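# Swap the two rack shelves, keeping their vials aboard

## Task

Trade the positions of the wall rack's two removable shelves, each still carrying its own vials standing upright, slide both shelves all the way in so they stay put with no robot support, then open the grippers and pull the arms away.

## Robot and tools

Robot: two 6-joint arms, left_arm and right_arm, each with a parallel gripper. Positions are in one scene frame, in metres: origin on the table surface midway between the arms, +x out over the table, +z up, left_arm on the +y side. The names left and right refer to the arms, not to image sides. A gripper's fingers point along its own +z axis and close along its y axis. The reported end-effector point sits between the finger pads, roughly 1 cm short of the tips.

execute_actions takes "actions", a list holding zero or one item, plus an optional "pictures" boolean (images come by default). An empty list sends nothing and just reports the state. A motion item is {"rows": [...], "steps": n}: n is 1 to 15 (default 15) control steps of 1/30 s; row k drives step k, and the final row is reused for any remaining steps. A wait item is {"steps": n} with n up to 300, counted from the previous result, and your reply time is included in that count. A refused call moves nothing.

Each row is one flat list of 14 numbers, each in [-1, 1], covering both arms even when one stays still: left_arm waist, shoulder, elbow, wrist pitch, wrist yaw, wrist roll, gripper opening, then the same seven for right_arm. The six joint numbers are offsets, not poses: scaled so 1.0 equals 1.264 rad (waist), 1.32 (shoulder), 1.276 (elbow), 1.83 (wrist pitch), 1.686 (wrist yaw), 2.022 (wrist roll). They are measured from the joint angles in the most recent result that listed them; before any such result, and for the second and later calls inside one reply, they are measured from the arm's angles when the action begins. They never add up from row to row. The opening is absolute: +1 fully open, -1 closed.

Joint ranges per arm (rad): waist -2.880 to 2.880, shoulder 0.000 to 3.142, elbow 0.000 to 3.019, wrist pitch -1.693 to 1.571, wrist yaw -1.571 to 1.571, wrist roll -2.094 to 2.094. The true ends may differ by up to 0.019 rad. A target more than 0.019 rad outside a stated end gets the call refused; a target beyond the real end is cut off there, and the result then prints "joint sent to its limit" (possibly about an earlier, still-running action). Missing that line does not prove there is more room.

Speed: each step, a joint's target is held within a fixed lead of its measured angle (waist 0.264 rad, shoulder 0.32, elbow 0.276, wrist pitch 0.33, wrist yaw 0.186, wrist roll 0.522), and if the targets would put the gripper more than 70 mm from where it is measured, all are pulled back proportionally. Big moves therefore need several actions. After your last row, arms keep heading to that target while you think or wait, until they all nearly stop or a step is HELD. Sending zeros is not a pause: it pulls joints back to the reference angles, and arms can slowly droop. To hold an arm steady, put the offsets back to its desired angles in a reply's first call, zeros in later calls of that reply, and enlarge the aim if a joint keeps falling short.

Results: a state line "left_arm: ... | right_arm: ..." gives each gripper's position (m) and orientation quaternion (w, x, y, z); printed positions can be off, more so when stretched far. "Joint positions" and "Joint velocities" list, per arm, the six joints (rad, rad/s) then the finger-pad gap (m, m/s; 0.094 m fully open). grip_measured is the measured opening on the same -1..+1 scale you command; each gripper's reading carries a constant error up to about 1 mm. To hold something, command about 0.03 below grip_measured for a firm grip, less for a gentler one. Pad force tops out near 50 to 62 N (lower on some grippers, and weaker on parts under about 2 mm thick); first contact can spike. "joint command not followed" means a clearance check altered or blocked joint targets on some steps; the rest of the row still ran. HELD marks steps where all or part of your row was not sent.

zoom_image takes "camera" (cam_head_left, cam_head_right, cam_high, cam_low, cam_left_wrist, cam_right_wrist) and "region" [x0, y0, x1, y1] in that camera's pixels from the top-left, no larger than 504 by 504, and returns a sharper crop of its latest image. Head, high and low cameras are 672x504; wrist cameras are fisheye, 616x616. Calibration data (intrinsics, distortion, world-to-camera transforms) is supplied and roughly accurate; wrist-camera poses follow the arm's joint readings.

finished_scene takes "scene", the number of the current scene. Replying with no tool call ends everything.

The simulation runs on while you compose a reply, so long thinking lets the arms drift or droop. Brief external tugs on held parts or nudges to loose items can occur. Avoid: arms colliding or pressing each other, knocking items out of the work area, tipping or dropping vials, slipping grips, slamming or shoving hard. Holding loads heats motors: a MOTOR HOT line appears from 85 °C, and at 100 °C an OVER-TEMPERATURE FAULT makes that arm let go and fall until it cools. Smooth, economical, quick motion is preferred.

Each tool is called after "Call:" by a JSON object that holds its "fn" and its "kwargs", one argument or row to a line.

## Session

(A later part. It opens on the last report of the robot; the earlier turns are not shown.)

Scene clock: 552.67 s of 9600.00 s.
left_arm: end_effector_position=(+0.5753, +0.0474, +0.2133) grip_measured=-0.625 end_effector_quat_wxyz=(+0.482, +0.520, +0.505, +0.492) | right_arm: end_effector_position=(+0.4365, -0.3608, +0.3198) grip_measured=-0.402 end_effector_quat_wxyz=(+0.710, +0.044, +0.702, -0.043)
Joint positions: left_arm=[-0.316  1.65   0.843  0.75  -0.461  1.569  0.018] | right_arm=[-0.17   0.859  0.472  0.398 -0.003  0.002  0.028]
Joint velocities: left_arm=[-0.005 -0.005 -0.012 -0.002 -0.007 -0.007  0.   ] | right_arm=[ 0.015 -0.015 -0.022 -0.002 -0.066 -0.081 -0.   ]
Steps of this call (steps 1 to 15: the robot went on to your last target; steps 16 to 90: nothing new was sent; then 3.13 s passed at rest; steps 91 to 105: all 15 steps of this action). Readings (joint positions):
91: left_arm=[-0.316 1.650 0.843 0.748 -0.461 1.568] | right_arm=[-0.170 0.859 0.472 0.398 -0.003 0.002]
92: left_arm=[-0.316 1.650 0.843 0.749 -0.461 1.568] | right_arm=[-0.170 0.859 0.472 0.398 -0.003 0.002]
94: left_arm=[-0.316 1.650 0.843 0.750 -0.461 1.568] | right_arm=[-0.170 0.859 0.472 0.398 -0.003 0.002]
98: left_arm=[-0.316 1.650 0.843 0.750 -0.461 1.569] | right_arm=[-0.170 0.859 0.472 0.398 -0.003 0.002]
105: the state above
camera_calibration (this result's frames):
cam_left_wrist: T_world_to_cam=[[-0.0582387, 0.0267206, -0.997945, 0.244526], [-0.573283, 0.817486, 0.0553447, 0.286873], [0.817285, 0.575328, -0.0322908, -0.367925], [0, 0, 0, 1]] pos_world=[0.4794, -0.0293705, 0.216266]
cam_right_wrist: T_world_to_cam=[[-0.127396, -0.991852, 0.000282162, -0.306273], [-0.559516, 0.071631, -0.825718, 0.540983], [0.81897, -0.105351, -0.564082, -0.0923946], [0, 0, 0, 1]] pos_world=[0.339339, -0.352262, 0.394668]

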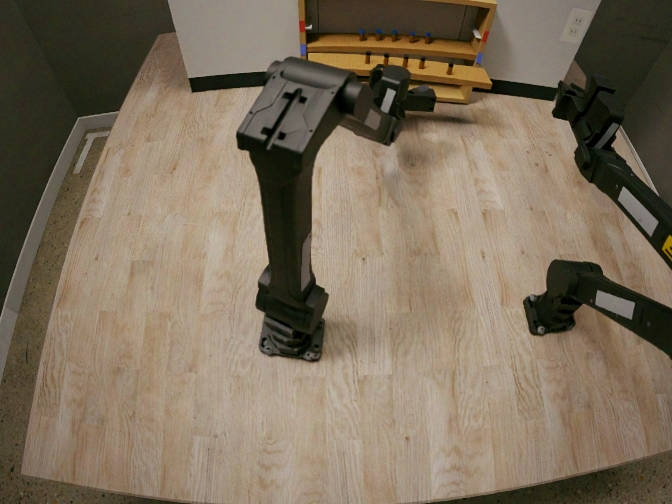

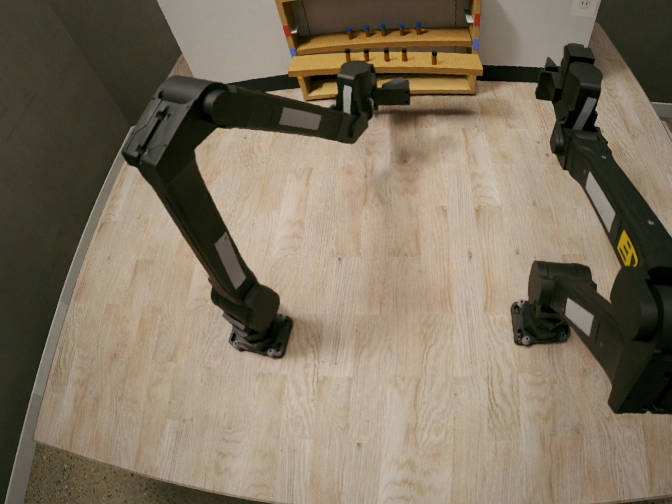

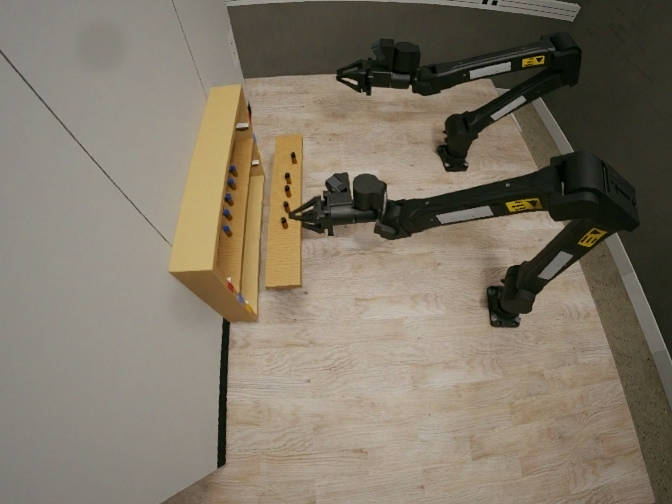

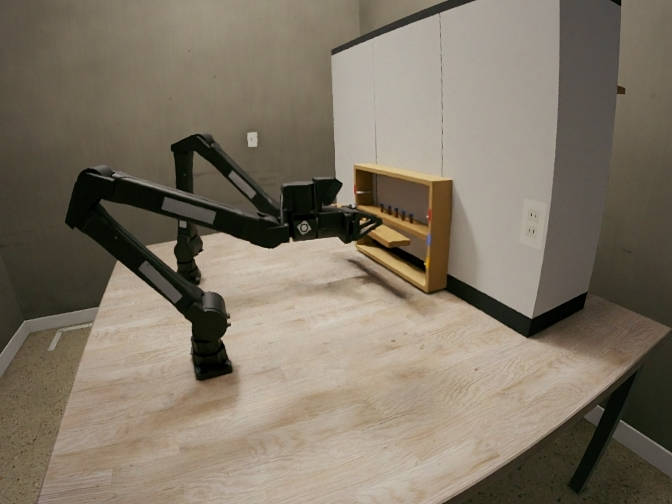

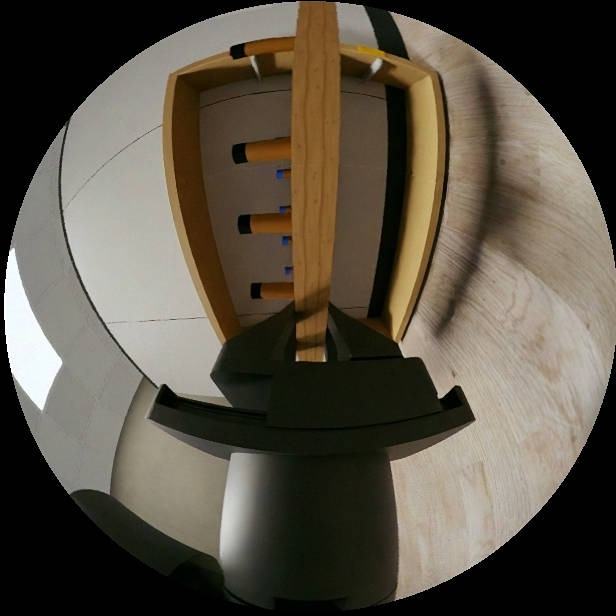

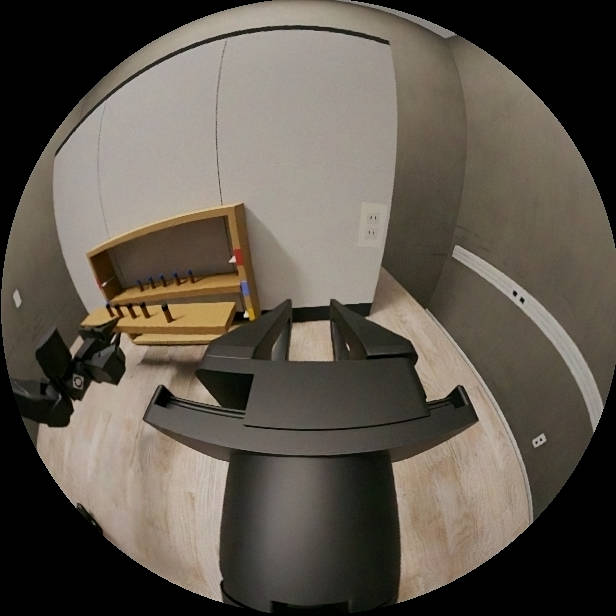

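Call:
{"fn": "execute_actions", "kwargs": {
  "actions": [
    {"rows":[[0.01,-0.02,0.05,0.015,0,-0.012,-0.66,0,0,0,0,0,0,-0.4],[0.011,-0.02,0.058,0.015,0,-0.012,-0.66,0,0,0,0,0,0,-0.4],[0.012,-0.02,0.064,0.015,0,-0.012,-0.66,0,0,0,0,0,0,-0.4],[0.013,-0.02,0.070,0.015,0,-0.012,-0.66,0,0,0,0,0,0,-0.4],[0.014,-0.02,0.075,0.015,0,-0.012,-0.66,0,0,0,0,0,0,-0.4],[0.015,-0.02,0.080,0.015,0,-0.012,-0.66,0,0,0,0,0,0,-0.4],[0.016,-0.02,0.085,0.015,0,-0.012,-0.66,0,0,0,0,0,0,-0.4],[0.017,-0.02,0.090,0.015,0,-0.012,-0.66,0,0,0,0,0,0,-0.4],[0.018,-0.02,0.095,0.015,0,-0.012,-0.66,0,0,0,0,0,0,-0.4]],"steps":15}
  ],
  "pictures": false
}}

Call:
{"fn": "execute_actions", "kwargs": {
  "actions": [
    {"steps":15}
  ],
  "pictures": false
}}

Scene clock: 560.37 s of 9600.00 s.
left_arm: end_effector_position=(+0.5901, +0.0493, +0.2324) grip_measured=-0.625 end_effector_quat_wxyz=(+0.492, +0.504, +0.504, +0.500) | right_arm: end_effector_position=(+0.4365, -0.3608, +0.3198) grip_measured=-0.402 end_effector_quat_wxyz=(+0.710, +0.044, +0.702, -0.043)
Joint positions: left_arm=[-0.302  1.657  0.889  0.75  -0.461  1.571  0.018] | right_arm=[-0.17   0.859  0.472  0.398 -0.003  0.002  0.028]
Joint velocities: left_arm=[-0.015 -0.005  0.027  0.002  0.022 -0.022  0.001] | right_arm=[-0.005 -0.015  0.002 -0.012 -0.007 -0.081 -0.002]
Steps of this call (steps 1 to 15: the robot went on to your last target; steps 16 to 90: nothing new was sent; then 4.20 s passed at rest; steps 91 to 105: all 15 steps of this action). Readings (joint positions):
91: left_arm=[-0.316 1.651 0.843 0.750 -0.461 1.571] | right_arm=[-0.170 0.859 0.472 0.398 -0.003 0.002]
92: left_arm=[-0.315 1.651 0.843 0.750 -0.461 1.571] | right_arm=[-0.170 0.859 0.472 0.398 -0.003 0.002]
94: left_arm=[-0.314 1.651 0.843 0.750 -0.461 1.571] | right_arm=[-0.170 0.859 0.472 0.398 -0.003 0.002]
98: left_arm=[-0.310 1.655 0.857 0.750 -0.461 1.571] | right_arm=[-0.170 0.859 0.472 0.398 -0.003 0.002]
105: the state above

Scene clock: 560.87 s of 9600.00 s.
left_arm: end_effector_position=(+0.5903, +0.0492, +0.2323) grip_measured=-0.625 end_effector_quat_wxyz=(+0.492, +0.504, +0.504, +0.500) | right_arm: end_effector_position=(+0.4365, -0.3608, +0.3198) grip_measured=-0.402 end_effector_quat_wxyz=(+0.710, +0.044, +0.702, -0.043)
Joint positions: left_arm=[-0.302  1.657  0.889  0.75  -0.461  1.571  0.018] | right_arm=[-0.17   0.859  0.472  0.398 -0.003  0.002  0.028]
Joint velocities: left_arm=[-0.024  0.005  0.007  0.002  0.007  0.022 -0.   ] | right_arm=[ 0.005  0.005 -0.012 -0.007 -0.037  0.037 -0.001]
Steps of this call (steps 1 to 15: the robot went on to your last target). Readings (joint positions):
1: left_arm=[-0.302 1.657 0.889 0.750 -0.461 1.571] | right_arm=[-0.170 0.859 0.472 0.398 -0.003 0.002]
2: left_arm=[-0.302 1.657 0.889 0.750 -0.461 1.571] | right_arm=[-0.170 0.859 0.472 0.398 -0.003 0.002]
4: left_arm=[-0.302 1.657 0.889 0.750 -0.461 1.571] | right_arm=[-0.170 0.859 0.472 0.398 -0.003 0.002]
8: left_arm=[-0.302 1.657 0.889 0.750 -0.461 1.571] | right_arm=[-0.170 0.859 0.472 0.398 -0.003 0.002]
15: the state above
All arms were judged still, so your last target was given up. Only a new action makes them travel on or press farther. Fingers that are still opening or closing keep moving.

Call:
{"fn": "execute_actions", "kwargs": {
  "actions": [
    {"rows":[[0.006,-0.027,0.055,0.012,0.002,-0.018,-0.66,0,0,0,0,0,0,-0.4],[0.007,-0.027,0.062,0.012,0.003,-0.018,-0.66,0,0,0,0,0,0,-0.4],[0.008,-0.027,0.067,0.012,0.004,-0.018,-0.66,0,0,0,0,0,0,-0.4],[0.009,-0.027,0.072,0.012,0.005,-0.018,-0.66,0,0,0,0,0,0,-0.4],[0.010,-0.027,0.077,0.012,0.006,-0.018,-0.66,0,0,0,0,0,0,-0.4],[0.011,-0.027,0.081,0.011,0.007,-0.018,-0.66,0,0,0,0,0,0,-0.4],[0.012,-0.027,0.085,0.009,0.008,-0.018,-0.66,0,0,0,0,0,0,-0.4],[0.013,-0.027,0.089,0.006,0.009,-0.018,-0.66,0,0,0,0,0,0,-0.4],[0.014,-0.027,0.093,0.003,0.010,-0.018,-0.66,0,0,0,0,0,0,-0.4],[0.016,-0.027,0.097,0,0.011,-0.018,-0.66,0,0,0,0,0,0,-0.4],[0.017,-0.027,0.101,-0.003,0.012,-0.018,-0.66,0,0,0,0,0,0,-0.4],[0.018,-0.027,0.104,-0.006,0.013,-0.018,-0.66,0,0,0,0,0,0,-0.4],[0.019,-0.027,0.107,-0.009,0.014,-0.018,-0.66,0,0,0,0,0,0,-0.4],[0.020,-0.027,0.109,-0.012,0.014,-0.018,-0.66,0,0,0,0,0,0,-0.4],[0.021,-0.027,0.111,-0.015,0.014,-0.018,-0.66,0,0,0,0,0,0,-0.4]]}
  ],
  "pictures": false
}}

Call:
{"fn": "execute_actions", "kwargs": {
  "actions": [
    {"steps":20}
  ],
  "pictures": false
}}

Scene clock: 568.20 s of 9600.00 s.
left_arm: end_effector_position=(+0.6054, +0.0468, +0.2519) grip_measured=-0.625 end_effector_quat_wxyz=(+0.501, +0.499, +0.501, +0.499) | right_arm: end_effector_position=(+0.4365, -0.3608, +0.3198) grip_measured=-0.402 end_effector_quat_wxyz=(+0.710, +0.044, +0.702, -0.043)
Joint positions: left_arm=[-0.29   1.657  0.944  0.714 -0.441  1.566  0.018] | right_arm=[-0.17   0.859  0.472  0.398 -0.003  0.002  0.028]
Joint velocities: left_arm=[ 0.054  0.005  0.12  -0.149 -0.081  0.051 -0.001] | right_arm=[ 0.015 -0.024  0.007 -0.012  0.022 -0.022  0.   ]
Steps of this call (steps 1 to 90: nothing new was sent; then 3.83 s passed at rest; steps 91 to 105: all 15 steps of this action). Readings (joint positions):
91: left_arm=[-0.302 1.657 0.889 0.750 -0.461 1.570] | right_arm=[-0.170 0.859 0.472 0.398 -0.003 0.002]
92: left_arm=[-0.302 1.657 0.889 0.750 -0.460 1.569] | right_arm=[-0.170 0.859 0.472 0.398 -0.003 0.002]
94: left_arm=[-0.302 1.657 0.890 0.750 -0.458 1.568] | right_arm=[-0.170 0.859 0.472 0.398 -0.003 0.002]
98: left_arm=[-0.301 1.657 0.902 0.745 -0.451 1.568] | right_arm=[-0.170 0.859 0.472 0.398 -0.003 0.002]
105: the state above

Scene clock: 568.87 s of 9600.00 s.
left_arm: end_effector_position=(+0.6083, +0.0498, +0.2528) grip_measured=-0.625 end_effector_quat_wxyz=(+0.498, +0.499, +0.504, +0.500) | right_arm: end_effector_position=(+0.4365, -0.3608, +0.3198) grip_measured=-0.402 end_effector_quat_wxyz=(+0.710, +0.044, +0.702, -0.043)
Joint positions: left_arm=[-0.284  1.657  0.951  0.702 -0.441  1.565  0.018] | right_arm=[-0.17   0.859  0.472  0.398 -0.003  0.002  0.028]
Joint velocities: left_arm=[-0.005  0.005  0.002  0.002  0.022  0.066  0.   ] | right_arm=[ 0.005 -0.005 -0.002  0.007 -0.007  0.037  0.001]
Steps of this call (steps 1 to 20: the robot went on to your last target). Readings (joint positions):
1: left_arm=[-0.289 1.657 0.947 0.710 -0.441 1.566] | right_arm=[-0.170 0.859 0.472 0.398 -0.003 0.002]
2: left_arm=[-0.287 1.657 0.950 0.708 -0.441 1.566] | right_arm=[-0.170 0.859 0.472 0.398 -0.003 0.002]
4: left_arm=[-0.285 1.657 0.951 0.705 -0.441 1.565] | right_arm=[-0.170 0.859 0.472 0.398 -0.003 0.002]
8: left_arm=[-0.284 1.657 0.951 0.702 -0.441 1.565] | right_arm=[-0.170 0.859 0.472 0.398 -0.003 0.002]
20: the state above

Call:
{"fn": "execute_actions", "kwargs": {
  "actions": [
    {"rows":[[0,-0.04,0.025,0.012,0,-0.012,-0.66,0,0,0,0,0,0,-0.4],[0,-0.046,0.025,0.012,0,-0.012,-0.66,0,0,0,0,0,0,-0.4],[0,-0.051,0.025,0.012,0,-0.012,-0.66,0,0,0,0,0,0,-0.4],[0,-0.056,0.025,0.012,0,-0.012,-0.66,0,0,0,0,0,0,-0.4],[0,-0.060,0.025,0.012,0,-0.012,-0.66,0,0,0,0,0,0,-0.4],[0,-0.064,0.025,0.011,0,-0.012,-0.66,0,0,0,0,0,0,-0.4],[0,-0.068,0.025,0.009,0,-0.012,-0.66,0,0,0,0,0,0,-0.4],[0,-0.072,0.025,0.006,0,-0.012,-0.66,0,0,0,0,0,0,-0.4],[0,-0.076,0.025,0.002,0,-0.012,-0.66,0,0,0,0,0,0,-0.4],[0,-0.080,0.025,-0.002,0,-0.012,-0.66,0,0,0,0,0,0,-0.4],[0,-0.083,0.025,-0.006,0,-0.012,-0.66,0,0,0,0,0,0,-0.4],[0,-0.086,0.025,-0.010,0,-0.012,-0.66,0,0,0,0,0,0,-0.4],[0,-0.089,0.025,-0.014,0,-0.012,-0.66,0,0,0,0,0,0,-0.4],[0,-0.091,0.025,-0.018,0,-0.012,-0.66,0,0,0,0,0,0,-0.4],[0,-0.092,0.025,-0.021,0,-0.012,-0.66,0,0,0,0,0,0,-0.4]]}
  ],
  "pictures": false
}}

Call:
{"fn": "execute_actions", "kwargs": {
  "actions": [
    {"steps":25}
  ]
}}

Scene clock: 575.10 s of 9600.00 s.
left_arm: end_effector_position=(+0.6006, +0.0534, +0.2813) grip_measured=-0.625 end_effector_quat_wxyz=(+0.504, +0.493, +0.501, +0.502) | right_arm: end_effector_position=(+0.4365, -0.3608, +0.3198) grip_measured=-0.402 end_effector_quat_wxyz=(+0.710, +0.044, +0.702, -0.043)
Joint positions: left_arm=[-0.284  1.594  0.951  0.657 -0.441  1.565  0.018] | right_arm=[-0.17   0.859  0.472  0.398 -0.003  0.002  0.028]
Joint velocities: left_arm=[-0.005 -0.19   0.012 -0.173  0.007 -0.007 -0.   ] | right_arm=[ 0.005 -0.005 -0.017 -0.012  0.022 -0.066 -0.001]
Steps of this call (steps 1 to 15: the robot went on to your last target; steps 16 to 90: nothing new was sent; then 2.73 s passed at rest; steps 91 to 105: all 15 steps of this action). Readings (joint positions):
91: left_arm=[-0.284 1.657 0.951 0.702 -0.441 1.565] | right_arm=[-0.170 0.859 0.472 0.398 -0.003 0.002]
92: left_arm=[-0.284 1.657 0.951 0.702 -0.441 1.565] | right_arm=[-0.170 0.859 0.472 0.398 -0.003 0.002]
94: left_arm=[-0.284 1.656 0.951 0.702 -0.441 1.565] | right_arm=[-0.170 0.859 0.472 0.398 -0.003 0.002]
98: left_arm=[-0.284 1.643 0.951 0.695 -0.441 1.565] | right_arm=[-0.170 0.859 0.472 0.398 -0.003 0.002]
105: the state above

Scene clock: 575.93 s of 9600.00 s.
left_arm: end_effector_position=(+0.5988, +0.0542, +0.2857) grip_measured=-0.625 end_effector_quat_wxyz=(+0.504, +0.493, +0.502, +0.502) | right_arm: end_effector_position=(+0.4365, -0.3608, +0.3198) grip_measured=-0.402 end_effector_quat_wxyz=(+0.710, +0.044, +0.702, -0.043)
Joint positions: left_arm=[-0.284  1.582  0.951  0.642 -0.441  1.565  0.018] | right_arm=[-0.17   0.859  0.472  0.398 -0.003  0.002  0.028]
Joint velocities: left_arm=[-0.005 -0.005  0.002 -0.002 -0.037 -0.022 -0.001] | right_arm=[-0.015  0.005 -0.002  0.012 -0.051 -0.037 -0.001]
Steps of this call (steps 1 to 25: the robot went on to your last target). Readings (joint positions):
1: left_arm=[-0.284 1.589 0.951 0.652 -0.441 1.565] | right_arm=[-0.170 0.859 0.472 0.398 -0.003 0.002]
2: left_arm=[-0.284 1.585 0.951 0.649 -0.441 1.565] | right_arm=[-0.170 0.859 0.472 0.398 -0.003 0.002]
4: left_arm=[-0.284 1.582 0.951 0.647 -0.441 1.565] | right_arm=[-0.170 0.859 0.472 0.398 -0.003 0.002]
8: left_arm=[-0.284 1.582 0.951 0.642 -0.441 1.565] | right_arm=[-0.170 0.859 0.472 0.398 -0.003 0.002]
25: the state above
camera_calibration (this result's frames):
cam_left_wrist: T_world_to_cam=[[0.00359714, -0.00819807, -0.99996, 0.283394], [-0.583805, 0.811846, -0.00875596, 0.315775], [0.811886, 0.583814, -0.00186576, -0.39464], [0, 0, 0, 1]] pos_world=[0.503734, -0.0236413, 0.285411]
cam_right_wrist: T_world_to_cam=[[-0.127396, -0.991852, 0.000282162, -0.306273], [-0.559516, 0.071631, -0.825718, 0.540983], [0.81897, -0.105351, -0.564082, -0.0923946], [0, 0, 0, 1]] pos_world=[0.339339, -0.352262, 0.394668]

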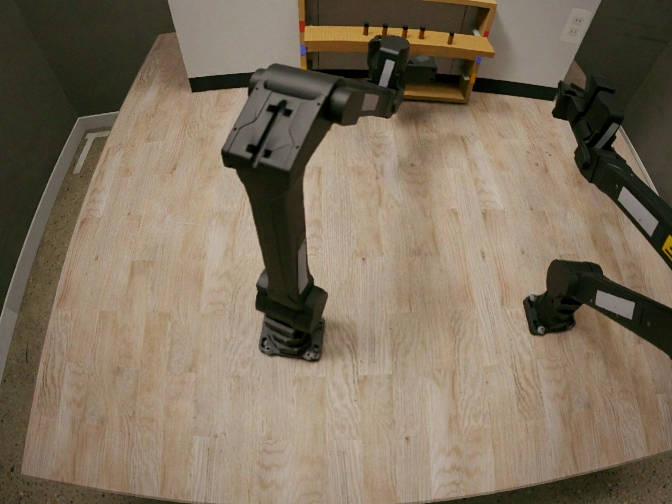

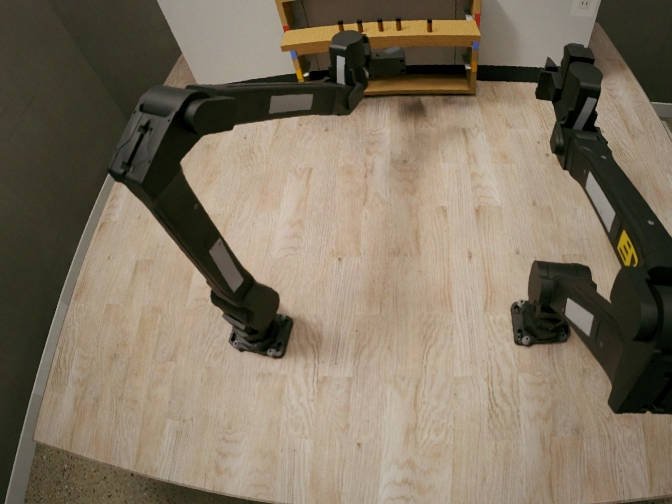

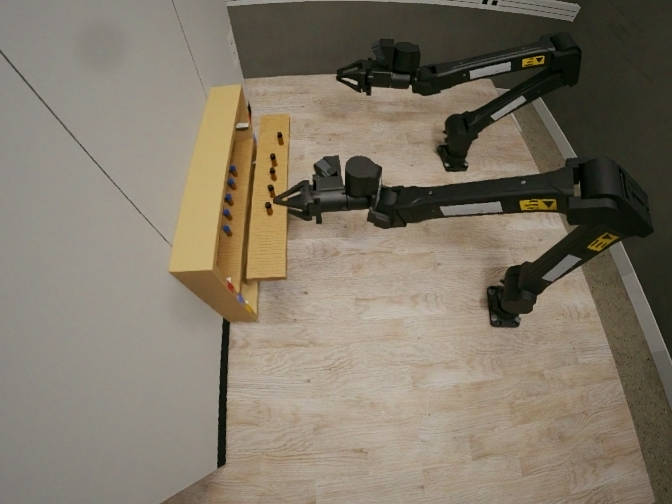

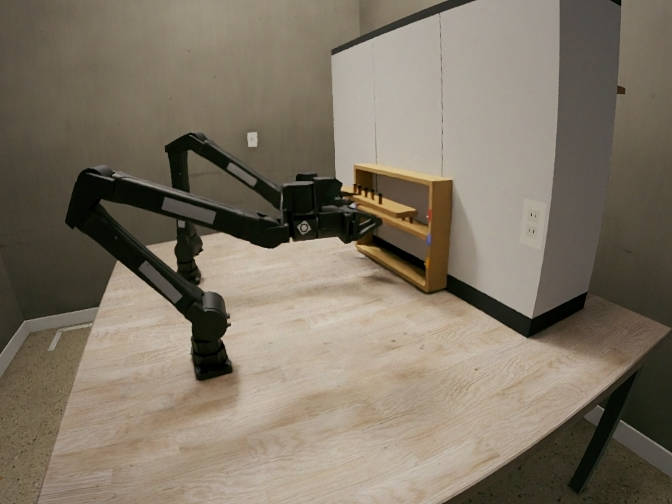

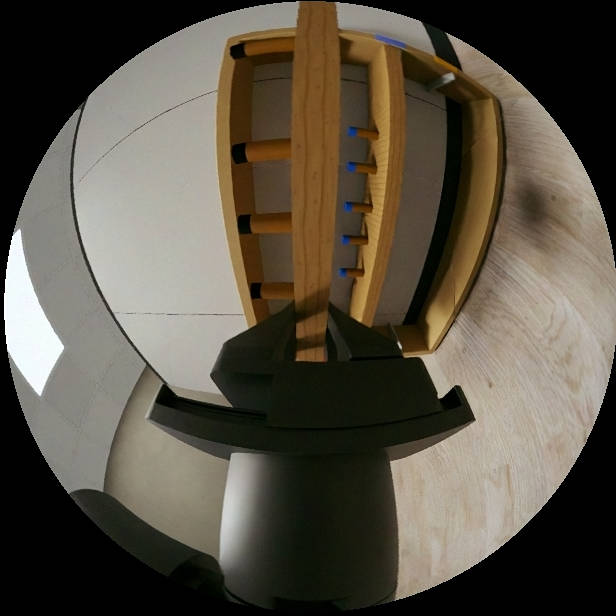

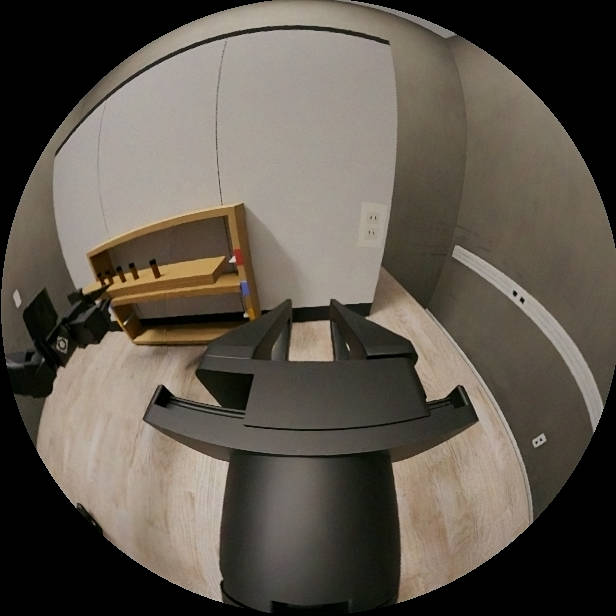

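Call:
{"fn": "execute_actions", "kwargs": {
  "actions": [
    {"rows":[[0.006,-0.028,0.05,0.011,0.002,-0.012,-0.66,0,0,0,0,0,0,-0.4],[0.007,-0.024,0.055,0.011,0.003,-0.012,-0.66,0,0,0,0,0,0,-0.4],[0.008,-0.020,0.058,0.010,0.004,-0.012,-0.66,0,0,0,0,0,0,-0.4],[0.009,-0.016,0.062,0.010,0.005,-0.012,-0.66,0,0,0,0,0,0,-0.4],[0.010,-0.012,0.067,0.009,0.006,-0.012,-0.66,0,0,0,0,0,0,-0.4],[0.011,-0.008,0.072,0.008,0.007,-0.012,-0.66,0,0,0,0,0,0,-0.4],[0.012,-0.004,0.077,0.007,0.008,-0.012,-0.66,0,0,0,0,0,0,-0.4],[0.013,0,0.082,0.006,0.009,-0.012,-0.66,0,0,0,0,0,0,-0.4],[0.015,0.004,0.087,0.005,0.010,-0.012,-0.66,0,0,0,0,0,0,-0.4],[0.016,0.007,0.092,0.004,0.011,-0.012,-0.66,0,0,0,0,0,0,-0.4],[0.017,0.010,0.097,0.003,0.012,-0.012,-0.66,0,0,0,0,0,0,-0.4],[0.018,0.012,0.102,0.002,0.013,-0.012,-0.66,0,0,0,0,0,0,-0.4],[0.019,0.014,0.107,0.001,0.014,-0.012,-0.66,0,0,0,0,0,0,-0.4],[0.020,0.015,0.111,0.001,0.014,-0.012,-0.66,0,0,0,0,0,0,-0.4],[0.021,0.015,0.114,0.001,0.014,-0.012,-0.66,0,0,0,0,0,0,-0.4]]}
  ],
  "pictures": false
}}

Call:
{"fn": "execute_actions", "kwargs": {
  "actions": [
    {"steps":25}
  ]
}}

Scene clock: 583.23 s of 9600.00 s.
left_arm: end_effector_position=(+0.6179, +0.0504, +0.2713) grip_measured=-0.625 end_effector_quat_wxyz=(+0.496, +0.505, +0.503, +0.496) | right_arm: end_effector_position=(+0.4365, -0.3608, +0.3198) grip_measured=-0.402 end_effector_quat_wxyz=(+0.710, +0.044, +0.702, -0.043)
Joint positions: left_arm=[-0.273  1.637  0.996  0.623 -0.421  1.565  0.018] | right_arm=[-0.17   0.859  0.472  0.398 -0.003  0.002  0.028]
Joint velocities: left_arm=[ 0.063  0.112  0.129 -0.022  0.066 -0.066  0.   ] | right_arm=[-0.005 -0.005  0.002 -0.022  0.022 -0.007 -0.   ]
Steps of this call (steps 1 to 15: the robot went on to your last target; steps 16 to 90: nothing new was sent; then 3.80 s passed at rest; steps 91 to 105: all 15 steps of this action). Readings (joint positions):
91: left_arm=[-0.284 1.582 0.951 0.642 -0.441 1.565] | right_arm=[-0.170 0.859 0.472 0.398 -0.003 0.002]
92: left_arm=[-0.284 1.582 0.951 0.642 -0.440 1.565] | right_arm=[-0.170 0.859 0.472 0.398 -0.003 0.002]
94: left_arm=[-0.284 1.582 0.951 0.641 -0.438 1.565] | right_arm=[-0.170 0.859 0.472 0.398 -0.003 0.002]
98: left_arm=[-0.283 1.593 0.956 0.637 -0.431 1.565] | right_arm=[-0.170 0.859 0.472 0.398 -0.003 0.002]
105: the state above

Scene clock: 584.07 s of 9600.00 s.
left_arm: end_effector_position=(+0.6218, +0.0524, +0.2732) grip_measured=-0.625 end_effector_quat_wxyz=(+0.496, +0.503, +0.504, +0.498) | right_arm: end_effector_position=(+0.4365, -0.3608, +0.3198) grip_measured=-0.402 end_effector_quat_wxyz=(+0.710, +0.044, +0.702, -0.043)
Joint positions: left_arm=[-0.267  1.641  1.006  0.621 -0.42   1.565  0.018] | right_arm=[-0.17   0.859  0.472  0.398 -0.003  0.002  0.028]
Joint velocities: left_arm=[-0.015 -0.015  0.012  0.002  0.022  0.037  0.   ] | right_arm=[-0.005 -0.005  0.007 -0.022 -0.022 -0.022  0.001]
Steps of this call (steps 1 to 25: the robot went on to your last target). Readings (joint positions):
1: left_arm=[-0.271 1.640 0.999 0.621 -0.421 1.565] | right_arm=[-0.170 0.859 0.472 0.398 -0.003 0.002]
2: left_arm=[-0.269 1.641 1.002 0.621 -0.421 1.565] | right_arm=[-0.170 0.859 0.472 0.398 -0.003 0.002]
4: left_arm=[-0.268 1.641 1.003 0.621 -0.421 1.565] | right_arm=[-0.170 0.859 0.472 0.398 -0.003 0.002]
8: left_arm=[-0.267 1.641 1.005 0.621 -0.420 1.565] | right_arm=[-0.170 0.859 0.472 0.398 -0.003 0.002]
25: the state above
camera_calibration (this result's frames):
cam_left_wrist: T_world_to_cam=[[-0.0200486, 0.00250591, -0.999796, 0.284901], [-0.581265, 0.813599, 0.0136951, 0.322641], [0.813467, 0.581421, -0.0148549, -0.409567], [0, 0, 0, 1]] pos_world=[0.526421, -0.0250831, 0.27434]
cam_right_wrist: T_world_to_cam=[[-0.127396, -0.991852, 0.000282162, -0.306273], [-0.559516, 0.071631, -0.825718, 0.540983], [0.81897, -0.105351, -0.564082, -0.0923946], [0, 0, 0, 1]] pos_world=[0.339339, -0.352262, 0.394668]

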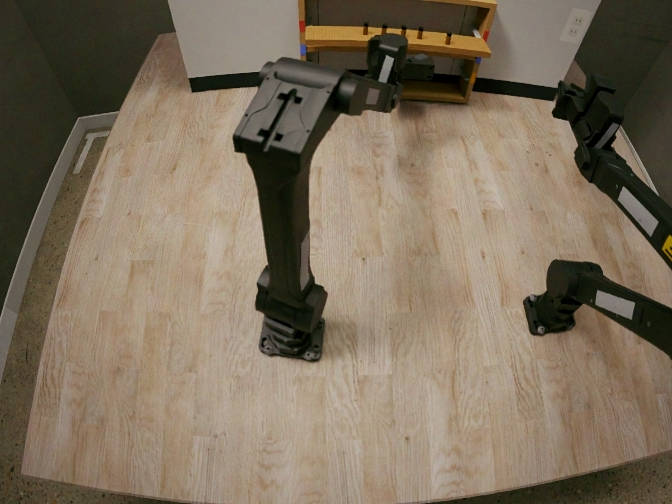

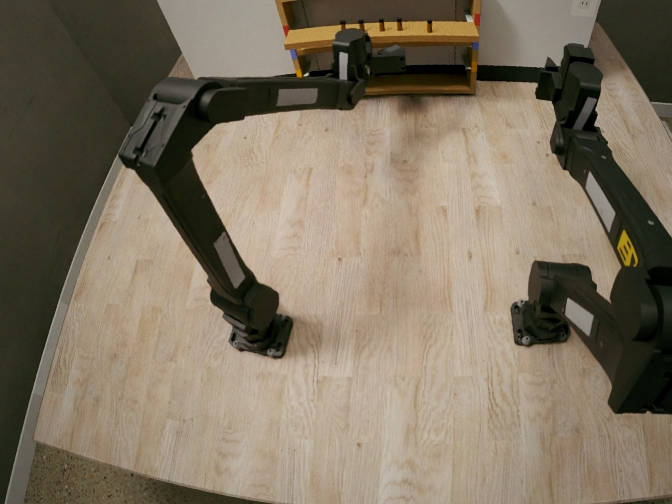

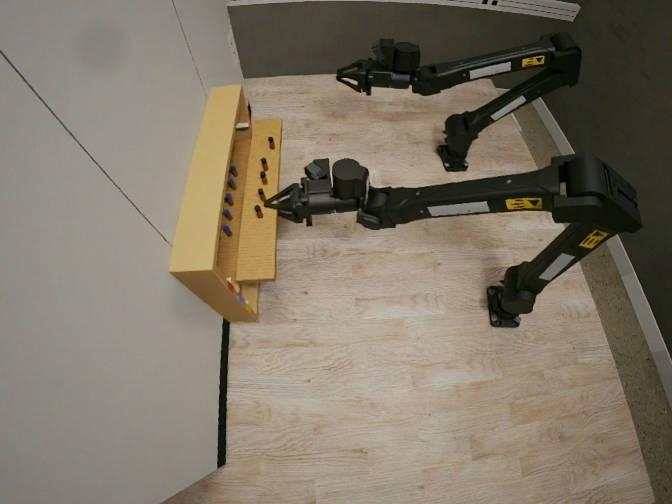

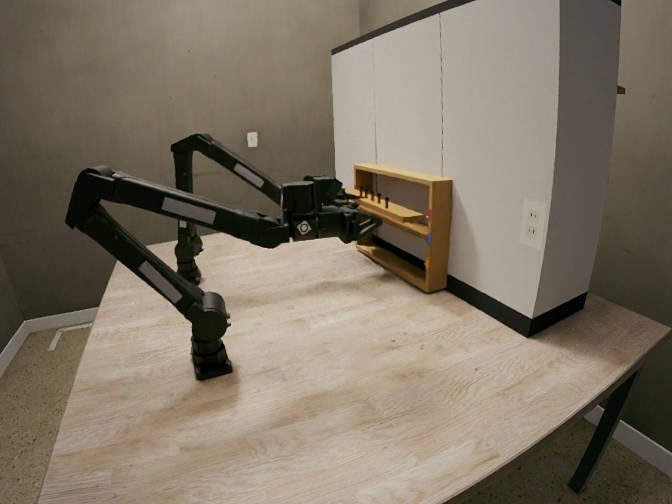

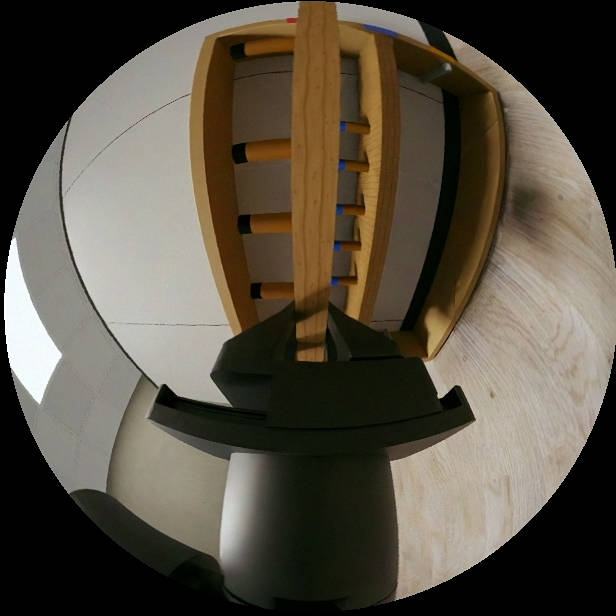

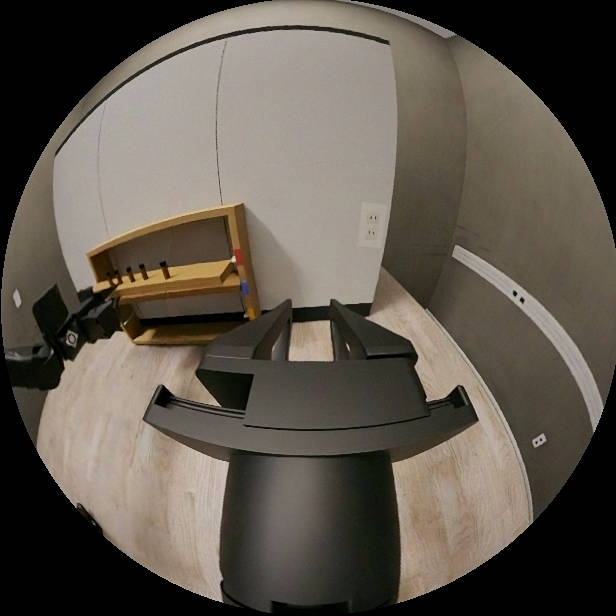

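Call:
{"fn": "execute_actions", "kwargs": {
  "actions": [
    {"rows":[[0,-0.03,0.06,0.015,0,-0.012,-0.66,0,0,0,0,0,0,-0.4],[0,-0.03,0.068,0.015,0,-0.012,-0.66,0,0,0,0,0,0,-0.4],[0,-0.03,0.074,0.015,0,-0.012,-0.66,0,0,0,0,0,0,-0.4],[0,-0.03,0.080,0.015,0,-0.012,-0.66,0,0,0,0,0,0,-0.4],[0,-0.03,0.086,0.015,0,-0.012,-0.66,0,0,0,0,0,0,-0.4]],"steps":15}
  ],
  "pictures": false
}}

Call:
{"fn": "execute_actions", "kwargs": {
  "actions": [
    {"steps":15}
  ],
  "pictures": false
}}

Scene clock: 587.70 s of 9600.00 s.
left_arm: end_effector_position=(+0.6243, +0.0513, +0.2798) grip_measured=-0.625 end_effector_quat_wxyz=(+0.500, +0.499, +0.503, +0.499) | right_arm: end_effector_position=(+0.4365, -0.3608, +0.3198) grip_measured=-0.402 end_effector_quat_wxyz=(+0.710, +0.044, +0.702, -0.043)
Joint positions: left_arm=[-0.267  1.641  1.018  0.621 -0.42   1.565  0.018] | right_arm=[-0.17   0.859  0.472  0.398 -0.003  0.002  0.028]
Joint velocities: left_arm=[-0.015 -0.015  0.032 -0.007  0.007  0.037  0.   ] | right_arm=[-0.005 -0.005 -0.012  0.017  0.037  0.066  0.001]
Steps of this call (steps 1 to 15: the robot went on to your last target; steps 16 to 90: nothing new was sent; then 0.13 s passed at rest; steps 91 to 105: all 15 steps of this action). Readings (joint positions):
91: left_arm=[-0.267 1.641 1.006 0.621 -0.420 1.565] | right_arm=[-0.170 0.859 0.472 0.398 -0.003 0.002]
92: left_arm=[-0.267 1.641 1.006 0.621 -0.420 1.565] | right_arm=[-0.170 0.859 0.472 0.398 -0.003 0.002]
94: left_arm=[-0.267 1.641 1.006 0.621 -0.420 1.565] | right_arm=[-0.170 0.859 0.472 0.398 -0.003 0.002]
98: left_arm=[-0.267 1.641 1.009 0.621 -0.420 1.565] | right_arm=[-0.170 0.859 0.472 0.398 -0.003 0.002]
105: the state above

Scene clock: 588.20 s of 9600.00 s.
left_arm: end_effector_position=(+0.6250, +0.0510, +0.2816) grip_measured=-0.625 end_effector_quat_wxyz=(+0.501, +0.497, +0.502, +0.500) | right_arm: end_effector_position=(+0.4365, -0.3608, +0.3198) grip_measured=-0.402 end_effector_quat_wxyz=(+0.710, +0.044, +0.702, -0.043)
Joint positions: left_arm=[-0.267  1.641  1.021  0.621 -0.42   1.565  0.018] | right_arm=[-0.17   0.859  0.472  0.398 -0.003  0.002  0.028]
Joint velocities: left_arm=[-0.005 -0.015  0.012 -0.017  0.022 -0.066 -0.   ] | right_arm=[-0.015  0.005 -0.012 -0.012  0.051 -0.022 -0.002]
Steps of this call (steps 1 to 15: the robot went on to your last target). Readings (joint positions):
1: left_arm=[-0.267 1.641 1.019 0.621 -0.420 1.565] | right_arm=[-0.170 0.859 0.472 0.398 -0.003 0.002]
2: left_arm=[-0.267 1.641 1.020 0.621 -0.420 1.565] | right_arm=[-0.170 0.859 0.472 0.398 -0.003 0.002]
4: left_arm=[-0.267 1.641 1.021 0.621 -0.420 1.565] | right_arm=[-0.170 0.859 0.472 0.398 -0.003 0.002]
8: left_arm=[-0.267 1.641 1.021 0.621 -0.420 1.565] | right_arm=[-0.170 0.859 0.472 0.398 -0.003 0.002]
15: the state above
All arms were judged still, so your last target was given up. Only a new action makes them travel on or press farther. Fingers that are still opening or closing keep moving.

Call:
{"fn": "execute_actions", "kwargs": {
  "actions": [
    {"rows":[[0.006,-0.03,0.068,0.012,0.002,-0.012,-0.66,0,0,0,0,0,0,-0.4],[0.007,-0.03,0.074,0.012,0.003,-0.012,-0.66,0,0,0,0,0,0,-0.4],[0.008,-0.028,0.079,0.012,0.003,-0.012,-0.66,0,0,0,0,0,0,-0.4],[0.009,-0.026,0.084,0.011,0.004,-0.012,-0.66,0,0,0,0,0,0,-0.4],[0.010,-0.023,0.089,0.011,0.005,-0.012,-0.66,0,0,0,0,0,0,-0.4],[0.011,-0.020,0.093,0.010,0.005,-0.012,-0.66,0,0,0,0,0,0,-0.4],[0.012,-0.017,0.097,0.009,0.006,-0.012,-0.66,0,0,0,0,0,0,-0.4],[0.013,-0.014,0.101,0.008,0.007,-0.012,-0.66,0,0,0,0,0,0,-0.4],[0.015,-0.011,0.105,0.007,0.007,-0.012,-0.66,0,0,0,0,0,0,-0.4],[0.016,-0.008,0.109,0.006,0.008,-0.012,-0.66,0,0,0,0,0,0,-0.4],[0.017,-0.005,0.113,0.005,0.009,-0.012,-0.66,0,0,0,0,0,0,-0.4],[0.018,-0.002,0.117,0.004,0.009,-0.012,-0.66,0,0,0,0,0,0,-0.4],[0.019,0,0.120,0.003,0.010,-0.012,-0.66,0,0,0,0,0,0,-0.4],[0.020,0.002,0.123,0.003,0.011,-0.012,-0.66,0,0,0,0,0,0,-0.4],[0.021,0.004,0.125,0.003,0.011,-0.012,-0.66,0,0,0,0,0,0,-0.4]]}
  ],
  "pictures": false
}}

Call:
{"fn": "execute_actions", "kwargs": {
  "actions": [
    {"steps":25}
  ]
}}

Scene clock: 594.40 s of 9600.00 s.
left_arm: end_effector_position=(+0.6433, +0.0470, +0.2917) grip_measured=-0.625 end_effector_quat_wxyz=(+0.508, +0.495, +0.498, +0.499) | right_arm: end_effector_position=(+0.4365, -0.3608, +0.3198) grip_measured=-0.402 end_effector_quat_wxyz=(+0.710, +0.044, +0.702, -0.043)
Joint positions: left_arm=[-0.257  1.671  1.082  0.605 -0.4    1.565  0.018] | right_arm=[-0.17   0.859  0.472  0.398 -0.003  0.002  0.028]
Joint velocities: left_arm=[ 0.034  0.054  0.076 -0.017  0.081 -0.007  0.   ] | right_arm=[ 0.015 -0.005  0.002  0.007  0.022  0.037  0.001]
Steps of this call (steps 1 to 90: nothing new was sent; then 2.70 s passed at rest; steps 91 to 105: all 15 steps of this action). Readings (joint positions):
91: left_arm=[-0.267 1.641 1.021 0.621 -0.420 1.565] | right_arm=[-0.170 0.859 0.472 0.398 -0.003 0.002]
92: left_arm=[-0.267 1.641 1.021 0.621 -0.420 1.565] | right_arm=[-0.170 0.859 0.472 0.398 -0.003 0.002]
94: left_arm=[-0.267 1.641 1.023 0.620 -0.419 1.565] | right_arm=[-0.170 0.859 0.472 0.398 -0.003 0.002]
98: left_arm=[-0.266 1.647 1.038 0.615 -0.415 1.565] | right_arm=[-0.170 0.859 0.472 0.398 -0.003 0.002]
105: the state above

Scene clock: 595.23 s of 9600.00 s.
left_arm: end_effector_position=(+0.6452, +0.0475, +0.2904) grip_measured=-0.625 end_effector_quat_wxyz=(+0.508, +0.495, +0.498, +0.499) | right_arm: end_effector_position=(+0.4365, -0.3608, +0.3198) grip_measured=-0.402 end_effector_quat_wxyz=(+0.710, +0.044, +0.702, -0.043)
Joint positions: left_arm=[-0.255  1.676  1.086  0.605 -0.397  1.565  0.018] | right_arm=[-0.17   0.859  0.472  0.398 -0.003  0.002  0.028]
Joint velocities: left_arm=[-0.024  0.005 -0.007 -0.017 -0.007 -0.051  0.   ] | right_arm=[ 0.005 -0.015  0.007  0.012  0.007 -0.051  0.   ]
Steps of this call (steps 1 to 15: the robot went on to your last target; steps 16 to 25: nothing new was sent). Readings (joint positions):
1: left_arm=[-0.256 1.674 1.084 0.605 -0.399 1.565] | right_arm=[-0.170 0.859 0.472 0.398 -0.003 0.002]
2: left_arm=[-0.255 1.675 1.085 0.605 -0.397 1.565] | right_arm=[-0.170 0.859 0.472 0.398 -0.003 0.002]
4: left_arm=[-0.255 1.676 1.086 0.605 -0.397 1.565] | right_arm=[-0.170 0.859 0.472 0.398 -0.003 0.002]
8: left_arm=[-0.255 1.676 1.086 0.605 -0.397 1.565] | right_arm=[-0.170 0.859 0.472 0.398 -0.003 0.002]
25: the state above
All arms were judged still, so your last target was given up. Only a new action makes them travel on or press farther. Fingers that are still opening or closing keep moving.
camera_calibration (this result's frames):
cam_left_wrist: T_world_to_cam=[[0.00649321, -0.00938015, -0.999935, 0.286132], [-0.572883, 0.819558, -0.0114082, 0.341698], [0.819611, 0.57292, -0.0000521746, -0.433346], [0, 0, 0, 1]] pos_world=[0.549071, -0.0290847, 0.289989]
cam_right_wrist: T_world_to_cam=[[-0.127396, -0.991852, 0.000282162, -0.306273], [-0.559516, 0.071631, -0.825718, 0.540983], [0.81897, -0.105351, -0.564082, -0.0923946], [0, 0, 0, 1]] pos_world=[0.339339, -0.352262, 0.394668]

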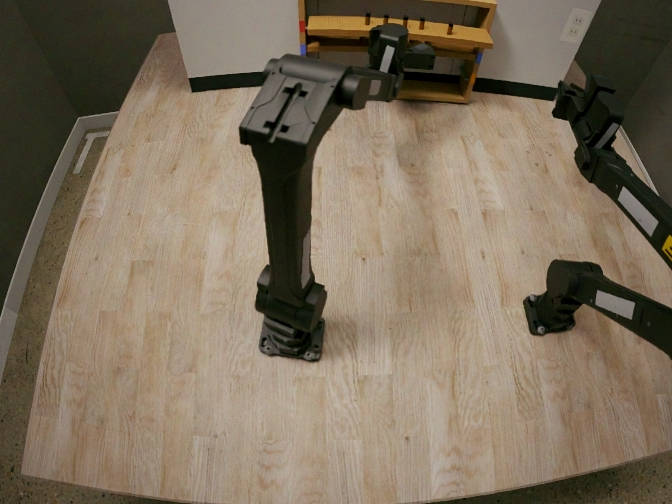

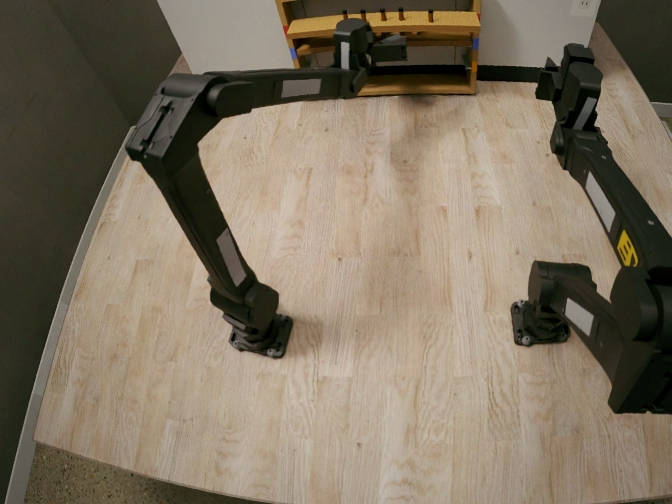

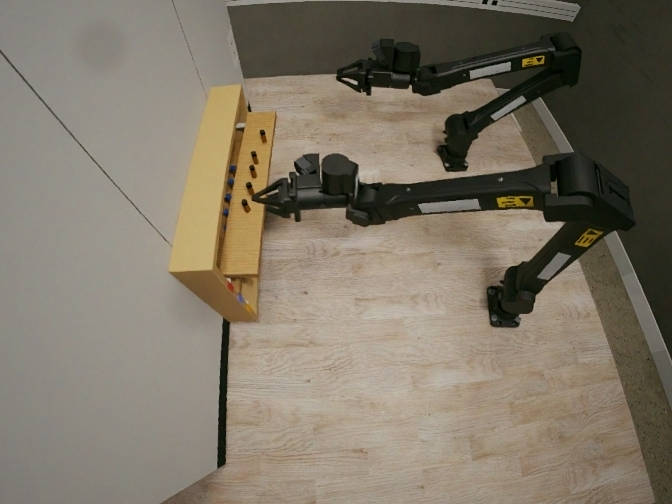

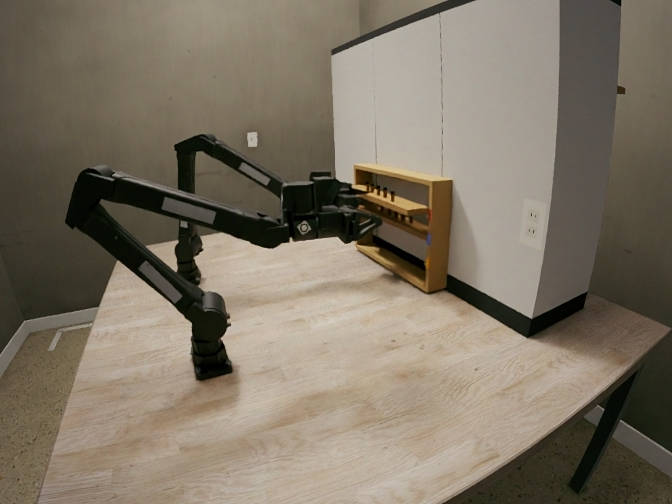

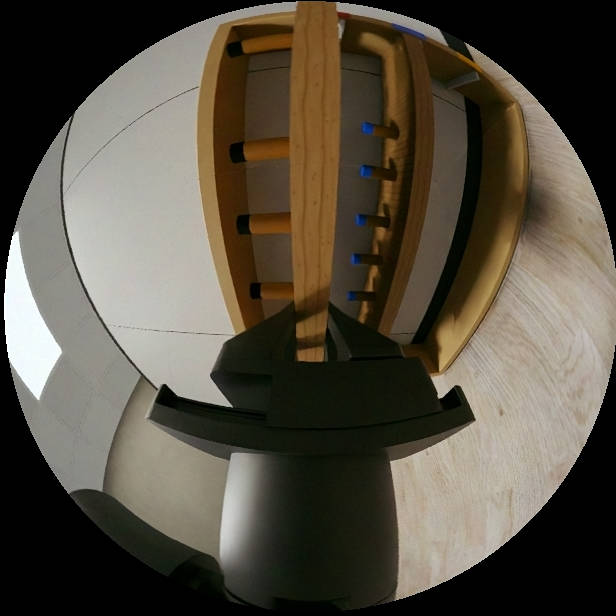

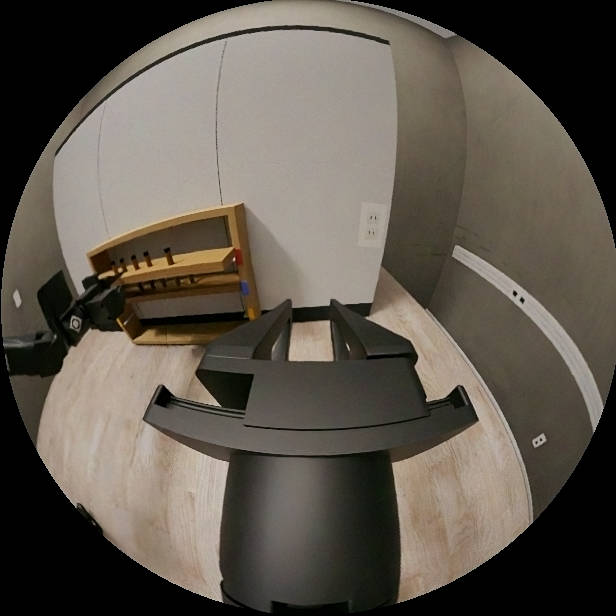

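Call:
{"fn": "zoom_image", "kwargs": {
  "camera": "cam_head_right",
  "region": [260, 0, 500, 80]
}}

Call:
{"fn": "zoom_image", "kwargs": {
  "camera": "cam_high",
  "region": [190, 90, 310, 310]
}}

Region (260, 0, 500, 80) of cam_head_right's 672x504 image, scaled by 2.100, with more detail than that image has.

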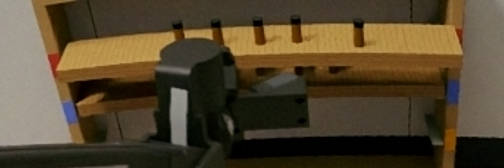

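Region (190, 90, 310, 310) of cam_high's 672x504 image, scaled by 2.291, with more detail than that image has; it fills the left 275 columns of this view, and the rest is white.

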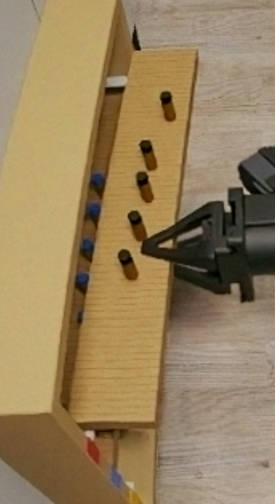

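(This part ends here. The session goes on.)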